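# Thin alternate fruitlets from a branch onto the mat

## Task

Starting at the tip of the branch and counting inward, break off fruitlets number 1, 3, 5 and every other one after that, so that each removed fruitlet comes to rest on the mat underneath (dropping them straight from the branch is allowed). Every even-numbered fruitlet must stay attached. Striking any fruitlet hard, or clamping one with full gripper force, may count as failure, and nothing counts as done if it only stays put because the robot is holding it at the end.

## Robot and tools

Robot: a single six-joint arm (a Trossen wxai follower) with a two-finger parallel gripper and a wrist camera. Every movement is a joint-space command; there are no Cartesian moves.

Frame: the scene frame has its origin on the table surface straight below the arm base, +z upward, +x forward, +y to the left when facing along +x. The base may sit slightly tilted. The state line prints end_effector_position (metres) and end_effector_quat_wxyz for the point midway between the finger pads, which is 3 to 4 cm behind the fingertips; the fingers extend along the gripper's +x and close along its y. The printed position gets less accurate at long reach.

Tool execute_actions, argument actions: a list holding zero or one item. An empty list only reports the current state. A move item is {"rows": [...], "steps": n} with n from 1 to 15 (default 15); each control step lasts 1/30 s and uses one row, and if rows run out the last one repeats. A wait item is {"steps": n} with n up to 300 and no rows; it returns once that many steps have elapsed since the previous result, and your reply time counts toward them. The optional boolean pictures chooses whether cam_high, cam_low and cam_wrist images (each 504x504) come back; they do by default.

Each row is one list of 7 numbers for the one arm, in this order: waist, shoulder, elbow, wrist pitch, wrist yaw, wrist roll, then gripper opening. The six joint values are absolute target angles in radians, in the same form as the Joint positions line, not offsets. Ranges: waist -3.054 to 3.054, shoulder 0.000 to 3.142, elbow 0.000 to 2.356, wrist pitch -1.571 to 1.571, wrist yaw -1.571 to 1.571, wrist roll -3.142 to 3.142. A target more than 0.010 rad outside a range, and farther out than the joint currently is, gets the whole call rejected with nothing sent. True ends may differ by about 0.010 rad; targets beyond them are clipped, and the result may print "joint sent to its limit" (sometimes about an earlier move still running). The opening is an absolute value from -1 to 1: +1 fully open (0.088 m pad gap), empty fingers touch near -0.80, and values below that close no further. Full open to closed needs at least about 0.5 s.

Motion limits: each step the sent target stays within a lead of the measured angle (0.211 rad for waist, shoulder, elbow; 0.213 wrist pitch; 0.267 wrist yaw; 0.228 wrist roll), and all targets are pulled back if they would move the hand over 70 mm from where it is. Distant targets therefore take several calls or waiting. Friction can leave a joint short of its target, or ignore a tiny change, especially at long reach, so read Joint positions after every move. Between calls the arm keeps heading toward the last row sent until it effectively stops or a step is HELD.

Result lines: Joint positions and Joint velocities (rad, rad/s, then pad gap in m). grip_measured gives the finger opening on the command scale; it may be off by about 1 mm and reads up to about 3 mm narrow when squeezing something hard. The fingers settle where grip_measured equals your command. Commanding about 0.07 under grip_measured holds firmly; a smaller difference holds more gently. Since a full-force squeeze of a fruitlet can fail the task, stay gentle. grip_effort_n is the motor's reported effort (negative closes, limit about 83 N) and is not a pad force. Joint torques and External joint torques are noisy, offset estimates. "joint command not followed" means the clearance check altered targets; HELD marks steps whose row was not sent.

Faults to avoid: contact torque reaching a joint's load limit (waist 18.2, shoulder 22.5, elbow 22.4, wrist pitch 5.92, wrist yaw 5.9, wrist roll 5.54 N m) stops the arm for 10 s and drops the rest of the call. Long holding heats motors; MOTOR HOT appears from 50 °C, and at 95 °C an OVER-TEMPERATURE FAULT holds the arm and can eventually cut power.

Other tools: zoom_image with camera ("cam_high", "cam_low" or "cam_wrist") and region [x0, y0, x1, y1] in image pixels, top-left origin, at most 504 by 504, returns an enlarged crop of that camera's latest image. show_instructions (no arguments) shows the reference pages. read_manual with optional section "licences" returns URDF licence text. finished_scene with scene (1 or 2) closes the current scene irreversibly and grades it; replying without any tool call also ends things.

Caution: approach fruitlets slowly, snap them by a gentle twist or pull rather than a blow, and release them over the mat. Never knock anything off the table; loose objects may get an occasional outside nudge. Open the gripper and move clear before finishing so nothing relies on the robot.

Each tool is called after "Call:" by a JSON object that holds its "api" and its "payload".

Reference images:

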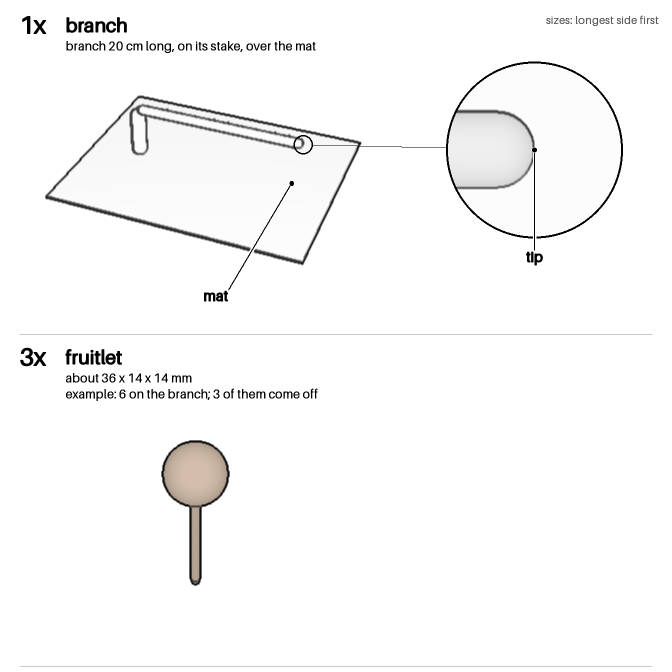

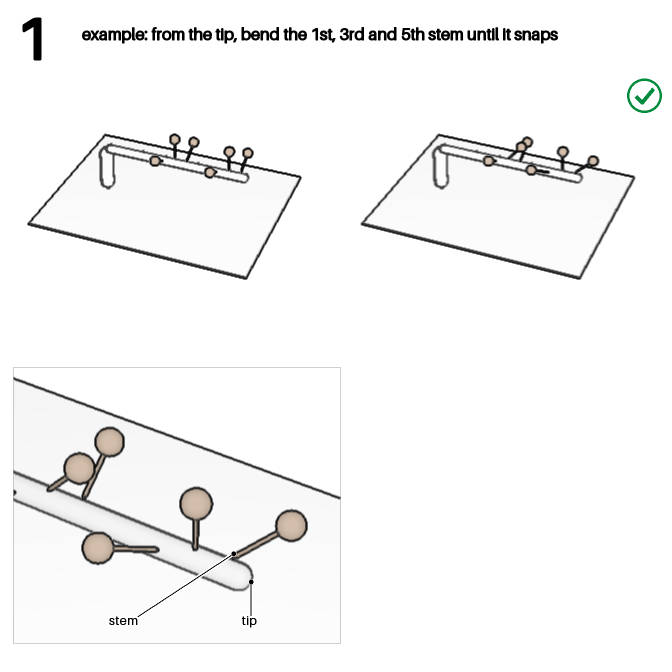

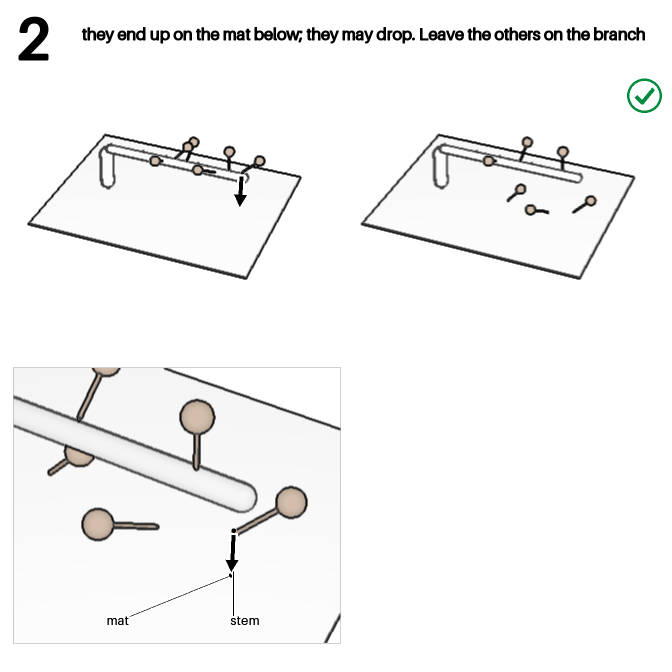

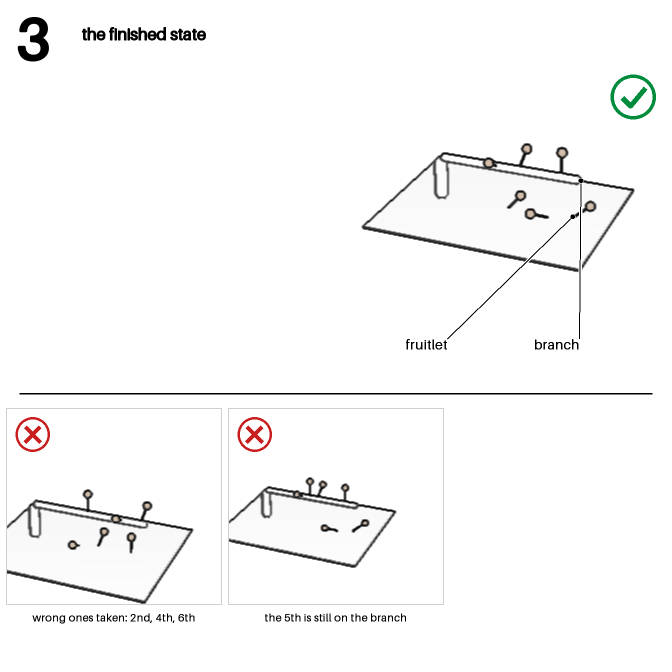

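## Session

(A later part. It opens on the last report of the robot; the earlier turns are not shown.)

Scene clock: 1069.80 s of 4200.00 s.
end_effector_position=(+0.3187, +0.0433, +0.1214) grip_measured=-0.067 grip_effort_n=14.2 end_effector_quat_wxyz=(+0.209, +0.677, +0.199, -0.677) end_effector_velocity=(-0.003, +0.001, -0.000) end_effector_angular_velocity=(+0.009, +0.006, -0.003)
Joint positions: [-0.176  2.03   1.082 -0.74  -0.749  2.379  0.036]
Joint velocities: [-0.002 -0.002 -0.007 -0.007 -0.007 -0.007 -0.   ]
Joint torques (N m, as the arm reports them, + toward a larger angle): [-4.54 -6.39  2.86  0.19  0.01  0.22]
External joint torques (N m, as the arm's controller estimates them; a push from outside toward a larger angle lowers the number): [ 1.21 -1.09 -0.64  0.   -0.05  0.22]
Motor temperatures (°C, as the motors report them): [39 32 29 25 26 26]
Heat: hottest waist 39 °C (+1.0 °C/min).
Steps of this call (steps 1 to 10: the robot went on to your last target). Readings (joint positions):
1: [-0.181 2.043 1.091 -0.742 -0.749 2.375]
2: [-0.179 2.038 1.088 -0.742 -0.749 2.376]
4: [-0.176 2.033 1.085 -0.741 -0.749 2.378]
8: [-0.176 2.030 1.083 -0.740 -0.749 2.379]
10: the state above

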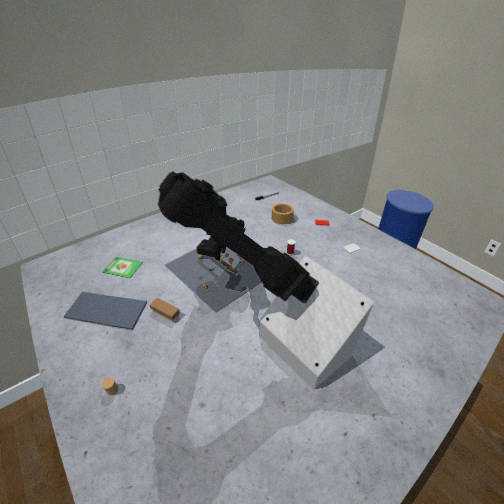

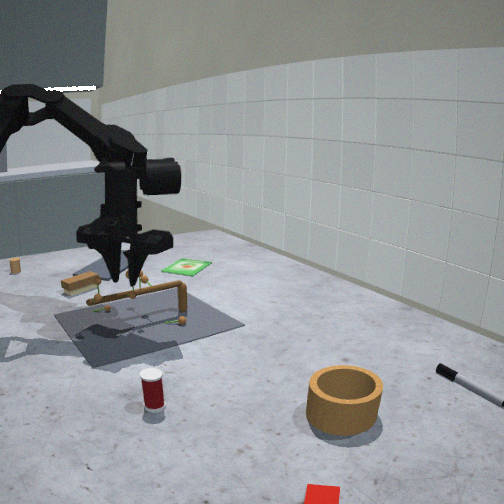

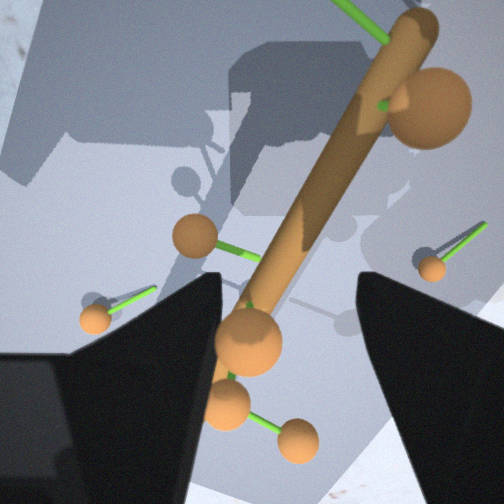

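Call:
{"api": "execute_actions", "payload": {"actions": [{"rows":[[-0.170,2.014,1.070,-0.737,-0.75,2.388,-0.064],[-0.167,2.007,1.064,-0.736,-0.75,2.390,-0.064],[-0.164,1.999,1.058,-0.735,-0.75,2.393,-0.064],[-0.161,1.992,1.052,-0.734,-0.75,2.396,-0.064],[-0.158,1.984,1.046,-0.733,-0.75,2.398,-0.064],[-0.155,1.976,1.040,-0.732,-0.75,2.401,-0.064],[-0.152,1.969,1.034,-0.731,-0.75,2.404,-0.064],[-0.149,1.961,1.028,-0.730,-0.75,2.406,-0.064],[-0.146,1.954,1.022,-0.729,-0.75,2.409,-0.064],[-0.143,1.946,1.016,-0.728,-0.75,2.411,-0.064],[-0.140,1.938,1.010,-0.727,-0.75,2.414,-0.064],[-0.137,1.931,1.004,-0.726,-0.75,2.417,-0.064]],"steps":15}]}}

Scene clock: 1078.90 s of 4200.00 s.
end_effector_position=(+0.3045, +0.0602, +0.1216) grip_measured=-0.067 grip_effort_n=13.7 end_effector_quat_wxyz=(+0.215, +0.674, +0.203, -0.676) end_effector_velocity=(-0.009, +0.019, +0.003) end_effector_angular_velocity=(+0.002, -0.019, +0.040)
Joint positions: [-0.142  1.947  1.017 -0.73  -0.749  2.408  0.036]
Joint velocities: [ 0.032 -0.09  -0.056  0.022 -0.007  0.022 -0.   ]
Joint torques (N m, as the arm reports them, + toward a larger angle): [-4.41 -5.76  2.75  0.24  0.01  0.22]
External joint torques (N m, as the arm's controller estimates them; a push from outside toward a larger angle lowers the number): [ 1.14 -0.91 -0.72  0.02 -0.06  0.22]
Motor temperatures (°C, as the motors report them): [39 32 29 25 26 26]
Heat: hottest waist 39 °C (+1.0 °C/min).
Steps of this call (steps 1 to 30: the robot went on to your last target; steps 31 to 90: nothing new was sent; then 5.60 s passed at rest; steps 91 to 105: all 15 steps of this action). Readings (joint positions):
91: [-0.175 2.029 1.081 -0.739 -0.749 2.380]
92: [-0.175 2.027 1.079 -0.739 -0.749 2.381]
94: [-0.172 2.019 1.072 -0.738 -0.749 2.385]
98: [-0.160 1.992 1.051 -0.735 -0.749 2.393]
105: the state above

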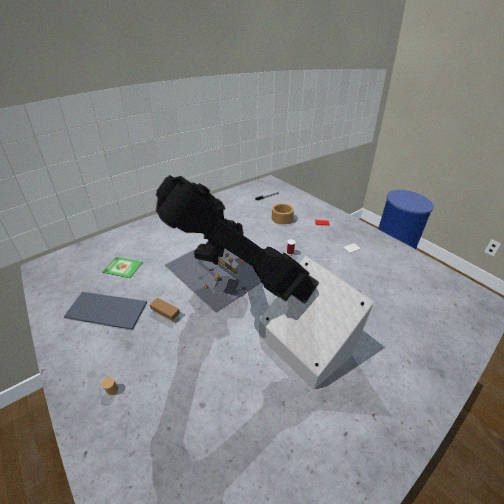

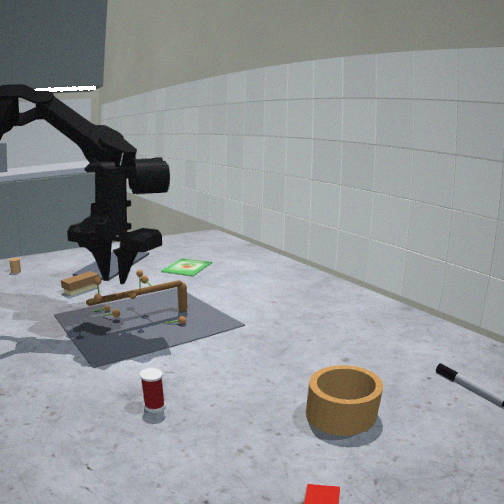

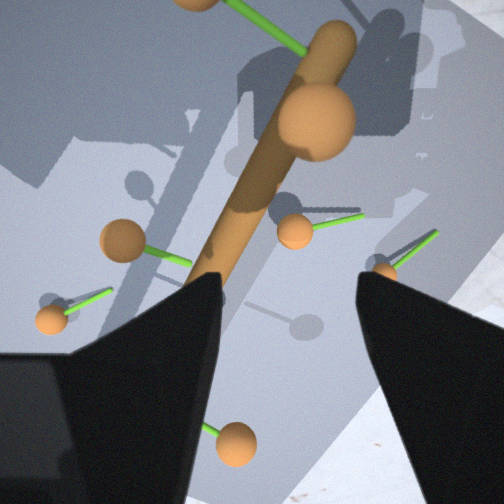

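Call:
{"api": "execute_actions", "payload": {"actions": [{"rows":[[-0.155,1.94,1.035,-0.77,-0.75,2.39,-0.064],[-0.17,1.932,1.055,-0.81,-0.75,2.37,-0.064],[-0.185,1.925,1.075,-0.85,-0.75,2.35,-0.064],[-0.205,1.915,1.10,-0.89,-0.75,2.3,-0.064],[-0.205,1.915,1.10,-0.89,-0.75,2.15,-0.064],[-0.205,1.915,1.10,-0.89,-0.75,2.0,-0.064],[-0.205,1.915,1.10,-0.89,-0.745,1.85,-0.064],[-0.24,1.93,1.075,-0.89,-0.74,1.7,-0.064],[-0.275,1.945,1.05,-0.885,-0.73,1.55,-0.064],[-0.31,1.955,1.02,-0.88,-0.725,1.42,-0.064],[-0.345,1.97,0.99,-0.875,-0.718,1.3,-0.064],[-0.38,1.98,0.965,-0.87,-0.712,1.2,-0.064],[-0.41,1.99,0.94,-0.865,-0.706,1.12,-0.064],[-0.43,2.0,0.92,-0.86,-0.701,1.059,-0.064]],"steps":15}], "pictures": false}}

Call:
{"api": "execute_actions", "payload": {"actions": [{"rows":[[-0.43,2.005,0.912,-0.85,-0.701,1.059,-0.064]],"steps":15}]}}

Scene clock: 1114.53 s of 4200.00 s.
end_effector_position=(+0.2711, +0.0058, +0.1578) grip_measured=-0.067 grip_effort_n=13.3 end_effector_quat_wxyz=(+0.335, +0.626, +0.326, -0.624) end_effector_velocity=(-0.232, -0.216, -0.030) end_effector_angular_velocity=(+0.155, +0.202, +0.640)
Joint positions: [-0.382  1.97   0.972 -0.869 -0.711  1.721  0.036]
Joint velocities: [-0.735  0.339 -0.598  0.007  0.154 -1.78  -0.   ]
Joint torques (N m, as the arm reports them, + toward a larger angle): [-2.95 -4.17  3.96  0.32 -0.03 -0.27]
External joint torques (N m, as the arm's controller estimates them; a push from outside toward a larger angle lowers the number): [ 0.67  1.16 -0.63  0.    0.1  -0.26]
Motor temperatures (°C, as the motors report them): [38 33 29 25 26 26]
Heat: hottest waist 38 °C (+0.0 °C/min).
Steps of this call (steps 1 to 15: the robot went on to your last target; steps 16 to 90: nothing new was sent; then 32.13 s passed at rest; steps 91 to 105: all 15 steps of this action). Readings (joint positions):
91: [-0.141 1.941 1.013 -0.734 -0.749 2.411]
92: [-0.144 1.941 1.020 -0.754 -0.749 2.405]
94: [-0.161 1.940 1.042 -0.810 -0.749 2.371]
98: [-0.201 1.928 1.078 -0.862 -0.749 2.136]
105: the state above

Scene clock: 1115.03 s of 4200.00 s.
end_effector_position=(+0.2539, -0.0079, +0.1526) grip_measured=-0.067 grip_effort_n=12.8 end_effector_quat_wxyz=(+0.490, +0.508, +0.494, -0.508) end_effector_velocity=(-0.002, +0.003, +0.001) end_effector_angular_velocity=(+0.025, -0.009, +0.214)
Joint positions: [-0.427  1.995  0.921 -0.853 -0.704  1.085  0.036]
Joint velocities: [-0.007 -0.002 -0.007 -0.007 -0.022 -0.227 -0.   ]
Joint torques (N m, as the arm reports them, + toward a larger angle): [-4.18 -3.33  3.2   0.24  0.16 -0.26]
External joint torques (N m, as the arm's controller estimates them; a push from outside toward a larger angle lowers the number): [ 0.62  1.02 -0.7   0.02  0.11 -0.25]
Motor temperatures (°C, as the motors report them): [38 33 29 25 26 26]
Heat: hottest waist 38 °C (+0.0 °C/min).
Steps of this call (steps 1 to 15: all 15 steps of this action). Readings (joint positions):
1: [-0.402 1.981 0.954 -0.867 -0.707 1.663]
2: [-0.414 1.989 0.941 -0.864 -0.705 1.603]
4: [-0.422 1.995 0.927 -0.859 -0.704 1.485]
8: [-0.424 1.995 0.924 -0.853 -0.704 1.249]
15: the state above

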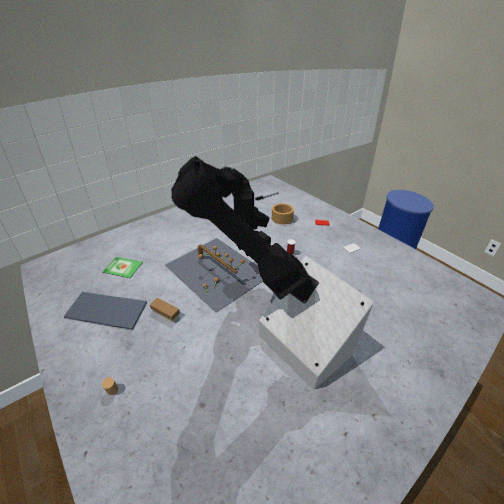

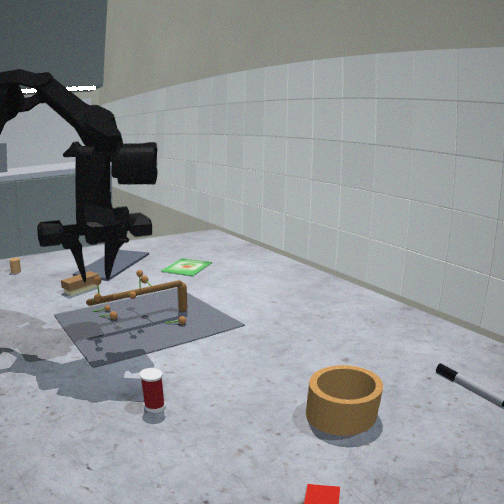

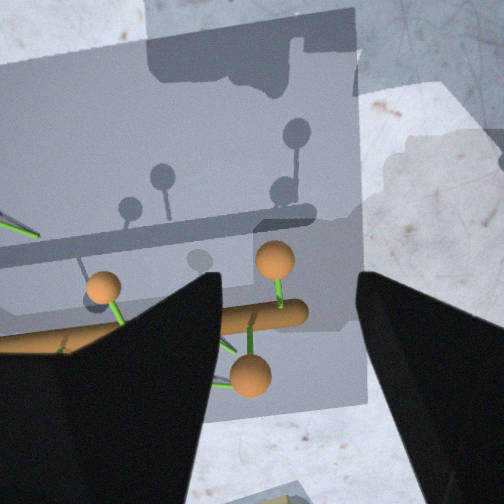

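Call:
{"api": "execute_actions", "payload": {"actions": [{"rows":[[-0.415,2.008,0.902,-0.83,-0.706,1.075,-0.064],[-0.402,2.012,0.892,-0.805,-0.71,1.09,-0.064],[-0.39,2.015,0.882,-0.78,-0.713,1.107,-0.064],[-0.377,2.019,0.871,-0.755,-0.717,1.123,-0.064],[-0.364,2.022,0.861,-0.73,-0.72,1.14,-0.064],[-0.351,2.026,0.850,-0.703,-0.724,1.155,-0.064]],"steps":15}]}}

Scene clock: 1161.03 s of 4200.00 s.
end_effector_position=(+0.2537, -0.0059, +0.1258) grip_measured=-0.067 grip_effort_n=12.8 end_effector_quat_wxyz=(+0.499, +0.498, +0.500, -0.503) end_effector_velocity=(+0.004, -0.003, +0.001) end_effector_angular_velocity=(-0.018, -0.024, +0.001)
Joint positions: [-0.355  2.017  0.859 -0.708 -0.72   1.147  0.036]
Joint velocities: [-0.002 -0.007 -0.007  0.037  0.007  0.022 -0.   ]
Joint torques (N m, as the arm reports them, + toward a larger angle): [-3.76 -3.42  2.86  0.22 -0.09  0.22]
External joint torques (N m, as the arm's controller estimates them; a push from outside toward a larger angle lowers the number): [ 1.08  0.99 -0.62  0.01 -0.15  0.22]
Motor temperatures (°C, as the motors report them): [38 31 29 25 26 26]
Heat: hottest waist 38 °C (+0.0 °C/min).
Steps of this call (steps 1 to 30: the robot went on to your last target; steps 31 to 90: nothing new was sent; then 42.50 s passed at rest; steps 91 to 105: all 15 steps of this action). Readings (joint positions):
91: [-0.427 1.996 0.919 -0.848 -0.704 1.065]
92: [-0.424 1.996 0.914 -0.837 -0.704 1.066]
94: [-0.410 2.000 0.902 -0.805 -0.705 1.085]
98: [-0.367 2.013 0.870 -0.737 -0.716 1.129]
105: the state above

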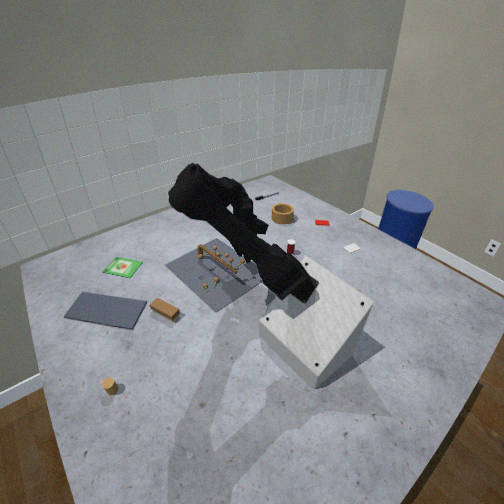

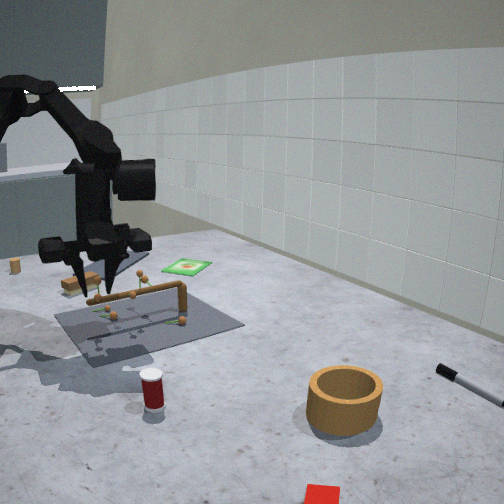

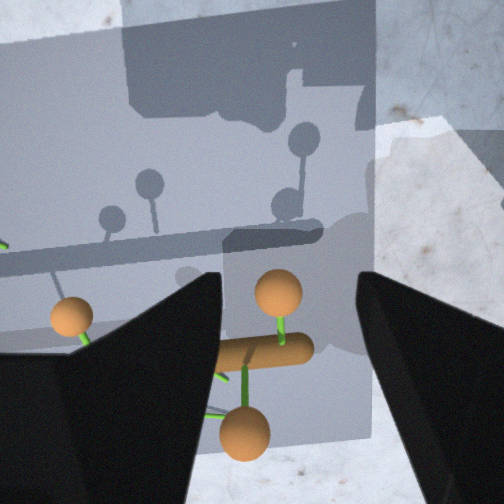

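Call:
{"api": "execute_actions", "payload": {"actions": [{"rows":[[-0.342,2.029,0.843,-0.685,-0.726,1.165,-0.064],[-0.333,2.032,0.837,-0.667,-0.728,1.178,-0.064],[-0.323,2.035,0.830,-0.649,-0.731,1.19,-0.064],[-0.314,2.038,0.823,-0.631,-0.733,1.203,-0.064],[-0.304,2.041,0.817,-0.613,-0.736,1.215,-0.064],[-0.295,2.044,0.810,-0.595,-0.738,1.228,-0.064],[-0.285,2.047,0.803,-0.577,-0.741,1.24,-0.064],[-0.276,2.049,0.797,-0.558,-0.743,1.253,-0.064],[-0.266,2.052,0.790,-0.540,-0.745,1.265,-0.064]],"steps":15}]}}

Scene clock: 1190.07 s of 4200.00 s.
end_effector_position=(+0.2528, -0.0009, +0.0977) grip_measured=-0.067 grip_effort_n=13.3 end_effector_quat_wxyz=(+0.499, +0.498, +0.501, -0.502) end_effector_velocity=(+0.005, +0.004, -0.004) end_effector_angular_velocity=(+0.011, -0.024, +0.004)
Joint positions: [-0.271  2.042  0.798 -0.549 -0.741  1.254  0.036]
Joint velocities: [ 0.017 -0.002 -0.012  0.051 -0.022  0.037 -0.   ]
Joint torques (N m, as the arm reports them, + toward a larger angle): [-3.89 -3.37  2.53  0.24 -0.06  0.2 ]
External joint torques (N m, as the arm's controller estimates them; a push from outside toward a larger angle lowers the number): [ 0.94  1.15 -0.55  0.02 -0.12  0.2 ]
Motor temperatures (°C, as the motors report them): [37 30 29 25 26 26]
Heat: hottest waist 37 °C (-1.0 °C/min).
Steps of this call (steps 1 to 15: the robot went on to your last target; steps 16 to 90: nothing new was sent; then 25.53 s passed at rest; steps 91 to 105: all 15 steps of this action). Readings (joint positions):
91: [-0.353 2.017 0.856 -0.701 -0.721 1.151]
92: [-0.350 2.018 0.853 -0.692 -0.721 1.157]
94: [-0.338 2.021 0.845 -0.668 -0.725 1.173]
98: [-0.303 2.032 0.821 -0.606 -0.734 1.215]
105: the state above

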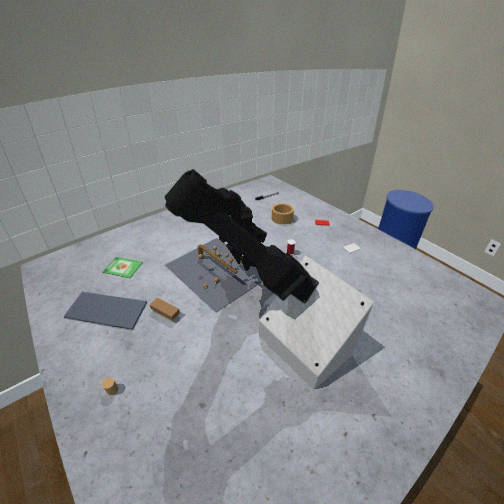

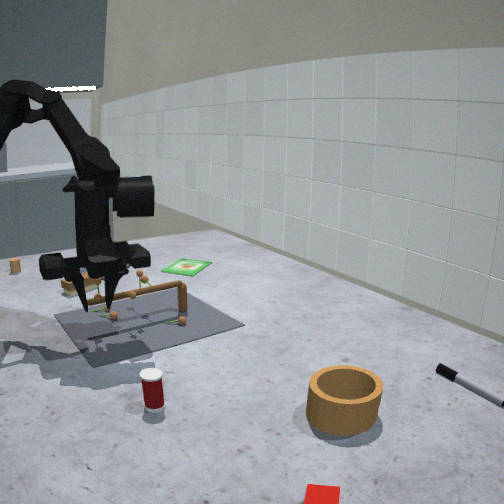

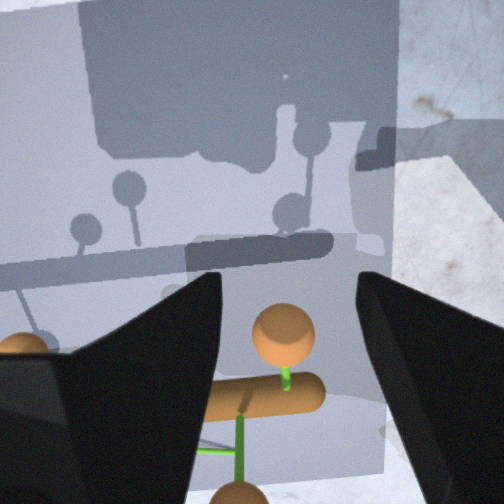

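Call:
{"api": "execute_actions", "payload": {"actions": [{"rows":[[-0.268,2.052,0.800,-0.547,-0.742,1.258,-0.2],[-0.268,2.052,0.804,-0.548,-0.742,1.258,-0.3],[-0.268,2.052,0.806,-0.549,-0.742,1.258,-0.39],[-0.268,2.052,0.806,-0.549,-0.742,1.258,-0.39],[-0.268,2.052,0.806,-0.549,-0.742,1.258,-0.39],[-0.268,2.052,0.806,-0.549,-0.742,1.258,-0.39],[-0.268,2.052,0.806,-0.549,-0.742,1.258,-0.39],[-0.266,2.056,0.814,-0.551,-0.742,1.261,-0.39],[-0.264,2.059,0.822,-0.553,-0.743,1.264,-0.39],[-0.261,2.063,0.830,-0.555,-0.743,1.267,-0.39],[-0.259,2.066,0.837,-0.557,-0.744,1.270,-0.39],[-0.257,2.070,0.845,-0.559,-0.744,1.273,-0.39],[-0.255,2.073,0.853,-0.561,-0.745,1.276,-0.39],[-0.252,2.077,0.860,-0.563,-0.745,1.279,-0.39],[-0.250,2.080,0.868,-0.565,-0.746,1.282,-0.39]],"steps":15}]}}

Call:
{"api": "execute_actions", "payload": {"actions": [{"steps":12}]}}

Scene clock: 1214.73 s of 4200.00 s.
end_effector_position=(+0.2641, -0.0003, +0.0976) grip_measured=-0.383 grip_effort_n=-16.5 end_effector_quat_wxyz=(+0.502, +0.496, +0.501, -0.501) end_effector_velocity=(+0.056, +0.007, +0.001) end_effector_angular_velocity=(-0.007, -0.006, -0.007)
Joint positions: [-0.259  2.061  0.841 -0.558 -0.742  1.268  0.02 ]
Joint velocities: [ 0.061  0.09   0.222 -0.066 -0.007  0.095 -0.002]
Joint torques (N m, as the arm reports them, + toward a larger angle): [-3.97 -3.49  4.02 -0.04 -0.06  0.22]
External joint torques (N m, as the arm's controller estimates them; a push from outside toward a larger angle lowers the number): [ 1.09  1.14  0.97 -0.25 -0.11  0.22]
Motor temperatures (°C, as the motors report them): [37 30 29 25 26 26]
Heat: hottest waist 37 °C (-1.0 °C/min).
Steps of this call (steps 1 to 15: the robot went on to your last target; steps 16 to 90: nothing new was sent; then 21.17 s passed at rest; steps 91 to 105: all 15 steps of this action). Readings (joint positions):
91: [-0.269 2.042 0.797 -0.542 -0.742 1.259]
92: [-0.269 2.042 0.797 -0.542 -0.742 1.259]
94: [-0.269 2.042 0.797 -0.544 -0.742 1.259]
98: [-0.269 2.043 0.799 -0.547 -0.742 1.259]
105: the state above

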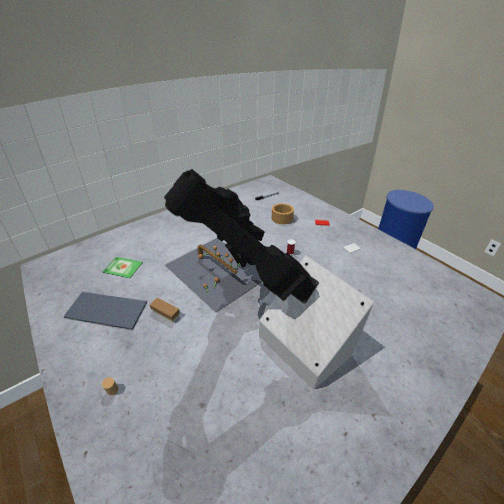

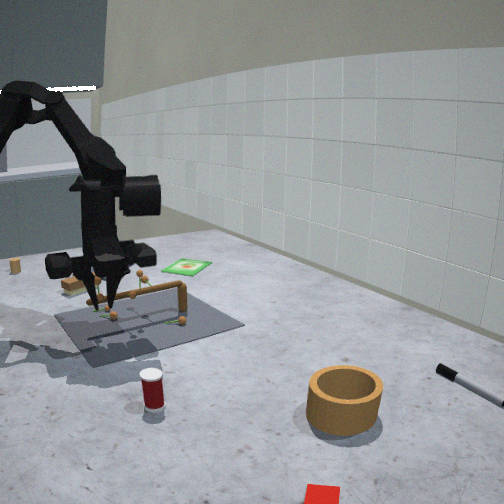

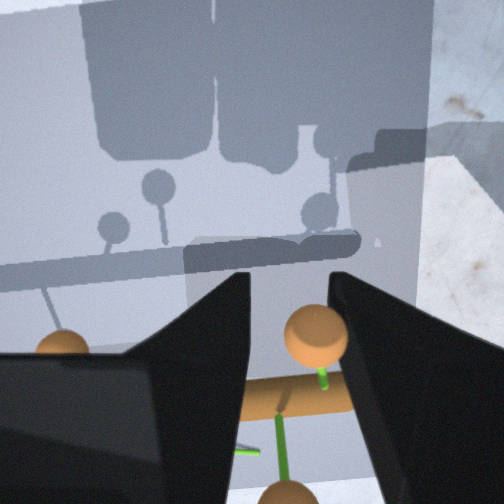

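Scene clock: 1215.13 s of 4200.00 s.
end_effector_position=(+0.2690, +0.0003, +0.0975) grip_measured=-0.387 grip_effort_n=-16.5 end_effector_quat_wxyz=(+0.502, +0.496, +0.501, -0.501) end_effector_velocity=(-0.002, +0.002, +0.001) end_effector_angular_velocity=(+0.011, +0.008, -0.021)
Joint positions: [-0.253  2.07   0.861 -0.563 -0.742  1.275  0.02 ]
Joint velocities: [-0.002 -0.002  0.002 -0.022 -0.007  0.007 -0.   ]
Joint torques (N m, as the arm reports them, + toward a larger angle): [-4.06 -3.6   4.09 -0.04 -0.08  0.22]
External joint torques (N m, as the arm's controller estimates them; a push from outside toward a larger angle lowers the number): [ 1.09  1.13  1.   -0.26 -0.15  0.22]
Motor temperatures (°C, as the motors report them): [37 30 29 25 26 26]
Heat: hottest waist 37 °C (-1.0 °C/min).
Steps of this call (steps 1 to 12: the robot went on to your last target). Readings (joint positions):
1: [-0.257 2.064 0.848 -0.558 -0.742 1.270]
2: [-0.255 2.066 0.852 -0.559 -0.742 1.272]
4: [-0.254 2.067 0.858 -0.561 -0.742 1.273]
8: [-0.253 2.069 0.860 -0.563 -0.742 1.275]
12: the state above

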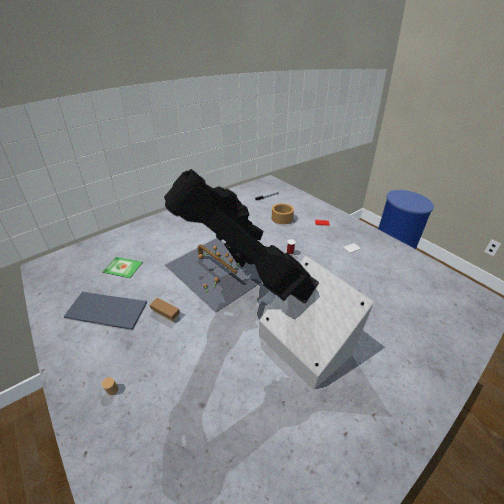

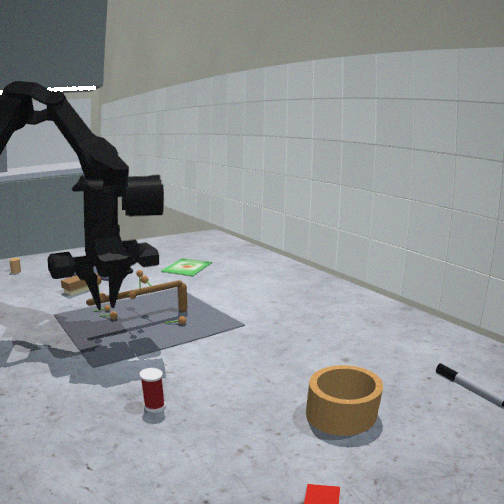

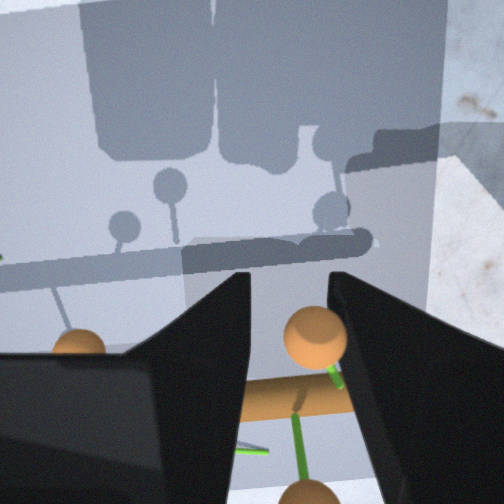

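Call:
{"api": "execute_actions", "payload": {"actions": [{"rows":[[-0.248,2.084,0.876,-0.567,-0.746,1.285,-0.39],[-0.246,2.087,0.884,-0.569,-0.747,1.288,-0.39],[-0.243,2.091,0.891,-0.571,-0.747,1.291,-0.39],[-0.241,2.094,0.899,-0.573,-0.748,1.294,-0.39],[-0.239,2.098,0.907,-0.575,-0.748,1.297,-0.39],[-0.237,2.101,0.914,-0.577,-0.749,1.300,-0.39],[-0.234,2.105,0.922,-0.579,-0.749,1.303,-0.39],[-0.232,2.108,0.930,-0.581,-0.750,1.306,-0.39],[-0.230,2.112,0.937,-0.583,-0.750,1.309,-0.39],[-0.228,2.115,0.945,-0.585,-0.751,1.312,-0.39]],"steps":15}]}}

Scene clock: 1225.63 s of 4200.00 s.
end_effector_position=(+0.2882, +0.0033, +0.0970) grip_measured=-0.387 grip_effort_n=-16.5 end_effector_quat_wxyz=(+0.504, +0.496, +0.501, -0.499) end_effector_velocity=(+0.009, +0.003, +0.003) end_effector_angular_velocity=(+0.006, -0.005, +0.014)
Joint positions: [-0.231  2.102  0.935 -0.581 -0.747  1.304  0.02 ]
Joint velocities: [ 0.002  0.007  0.037 -0.022 -0.007 -0.007 -0.   ]
Joint torques (N m, as the arm reports them, + toward a larger angle): [-4.35 -3.72  3.95 -0.06 -0.07  0.2 ]
External joint torques (N m, as the arm's controller estimates them; a push from outside toward a larger angle lowers the number): [ 1.06  1.27  0.89 -0.25 -0.13  0.2 ]
Motor temperatures (°C, as the motors report them): [37 30 29 25 26 26]
Heat: hottest waist 37 °C (-1.0 °C/min).
Steps of this call (steps 1 to 30: the robot went on to your last target; steps 31 to 90: nothing new was sent; then 7.00 s passed at rest; steps 91 to 105: all 15 steps of this action). Readings (joint positions):
91: [-0.253 2.071 0.862 -0.564 -0.742 1.276]
92: [-0.252 2.072 0.865 -0.565 -0.742 1.278]
94: [-0.249 2.077 0.874 -0.568 -0.743 1.282]
98: [-0.240 2.089 0.902 -0.574 -0.745 1.292]
105: the state above

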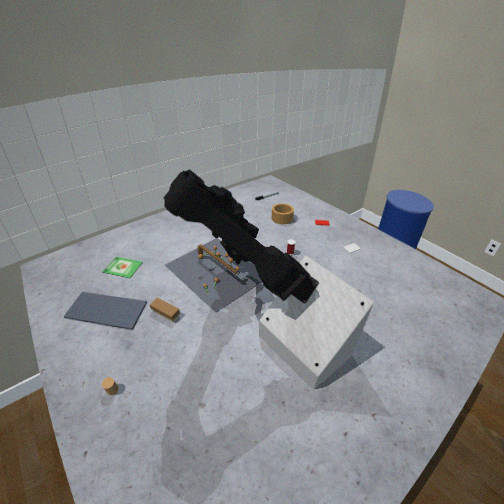

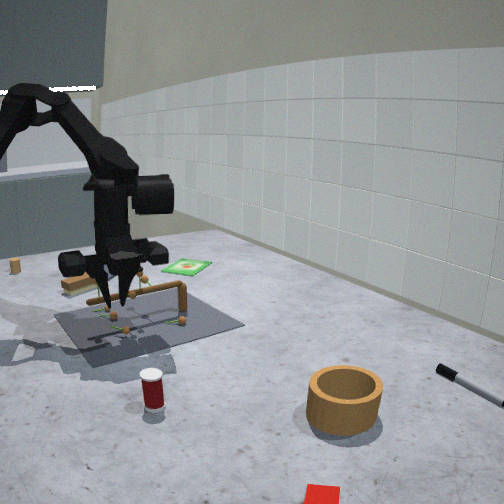

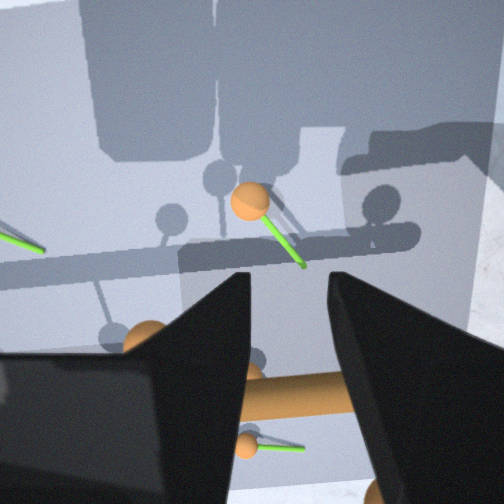

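Call:
{"api": "execute_actions", "payload": {"actions": [{"rows":[[-0.245,2.09,0.95,-0.61,-0.745,1.29,-0.39],[-0.265,2.085,0.965,-0.65,-0.74,1.27,-0.39],[-0.285,2.078,0.985,-0.69,-0.735,1.24,-0.39],[-0.305,2.07,1.0,-0.73,-0.73,1.21,-0.39],[-0.325,2.063,1.02,-0.77,-0.725,1.18,-0.39],[-0.345,2.055,1.04,-0.81,-0.72,1.16,-0.39],[-0.365,2.045,1.06,-0.85,-0.715,1.14,-0.39],[-0.385,2.03,1.08,-0.89,-0.71,1.12,-0.39],[-0.41,2.01,1.10,-0.93,-0.705,1.1,-0.39],[-0.45,1.97,1.12,-0.97,-0.70,1.08,-0.39],[-0.5,1.93,1.14,-1.0,-0.70,1.06,-0.39],[-0.55,1.88,1.15,-1.02,-0.70,1.06,-0.39]],"steps":15}]}}

Scene clock: 1239.13 s of 4200.00 s.
end_effector_position=(+0.3020, -0.0037, +0.2262) grip_measured=-0.387 grip_effort_n=-16.5 end_effector_quat_wxyz=(+0.555, +0.523, +0.444, -0.470) end_effector_velocity=(+0.054, +0.009, +0.322) end_effector_angular_velocity=(-0.352, -0.805, +0.163)
Joint positions: [-0.519  1.917  1.13  -0.981 -0.706  1.083  0.02 ]
Joint velocities: [-0.574 -0.618  0.349 -0.3    0.022 -0.168  0.   ]
Joint torques (N m, as the arm reports them, + toward a larger angle): [-2.9  -3.    4.07  0.    0.14 -0.27]
External joint torques (N m, as the arm's controller estimates them; a push from outside toward a larger angle lowers the number): [ 0.49 -0.4   0.73 -0.3   0.13 -0.26]
Motor temperatures (°C, as the motors report them): [38 30 30 25 26 26]
Heat: hottest waist 38 °C (+0.0 °C/min).
Steps of this call (steps 1 to 15: the robot went on to your last target; steps 16 to 90: nothing new was sent; then 10.00 s passed at rest; steps 91 to 105: all 15 steps of this action). Readings (joint positions):
91: [-0.231 2.104 0.939 -0.588 -0.747 1.306]
92: [-0.235 2.104 0.943 -0.603 -0.747 1.302]
94: [-0.255 2.101 0.959 -0.655 -0.744 1.270]
98: [-0.329 2.074 1.020 -0.788 -0.726 1.183]
105: the state above

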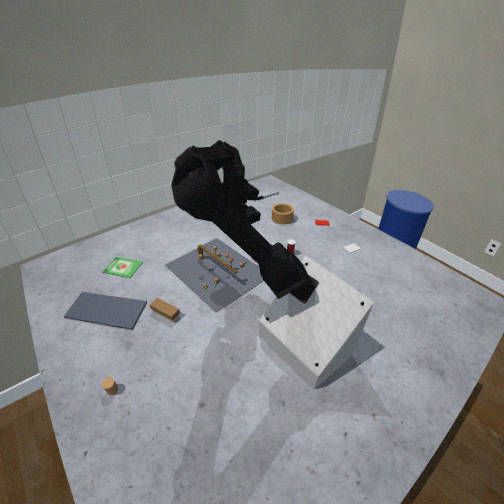

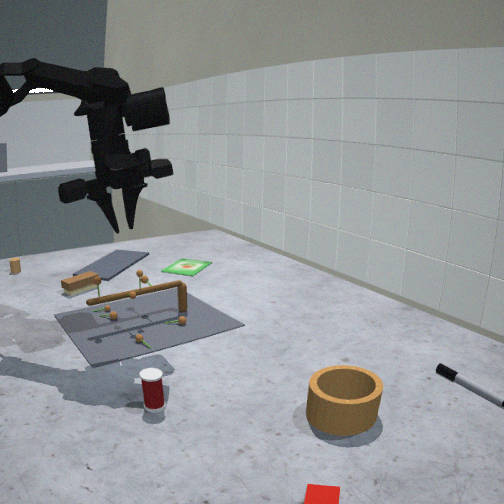

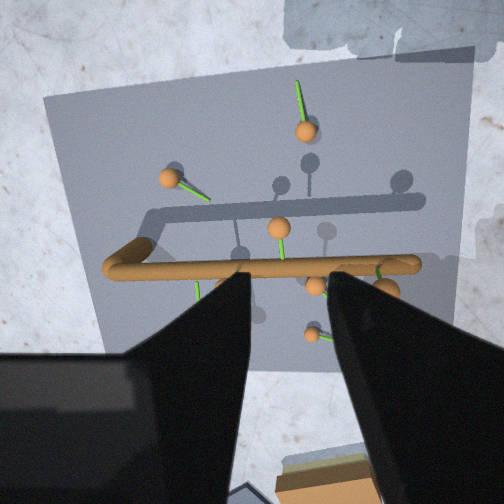

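Call:
{"api": "zoom_image", "payload": {"camera": "cam_low", "region": [50, 250, 250, 370]}}

Region (50, 250, 250, 370) of cam_low's 504x504 image, scaled by 2.520, with more detail than that image has; it fills the top 302 rows of this view, and the rest is white.

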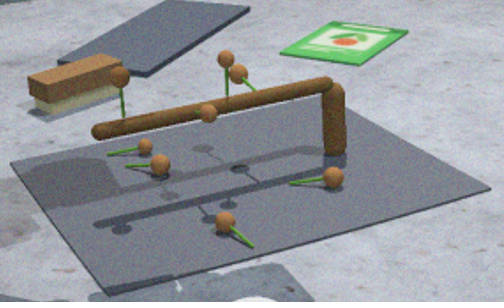

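4 on the branch and 4 on the mat.

Call:
{"api": "finished_scene", "payload": {"scene": 1}}

The scene is finished: the task was done.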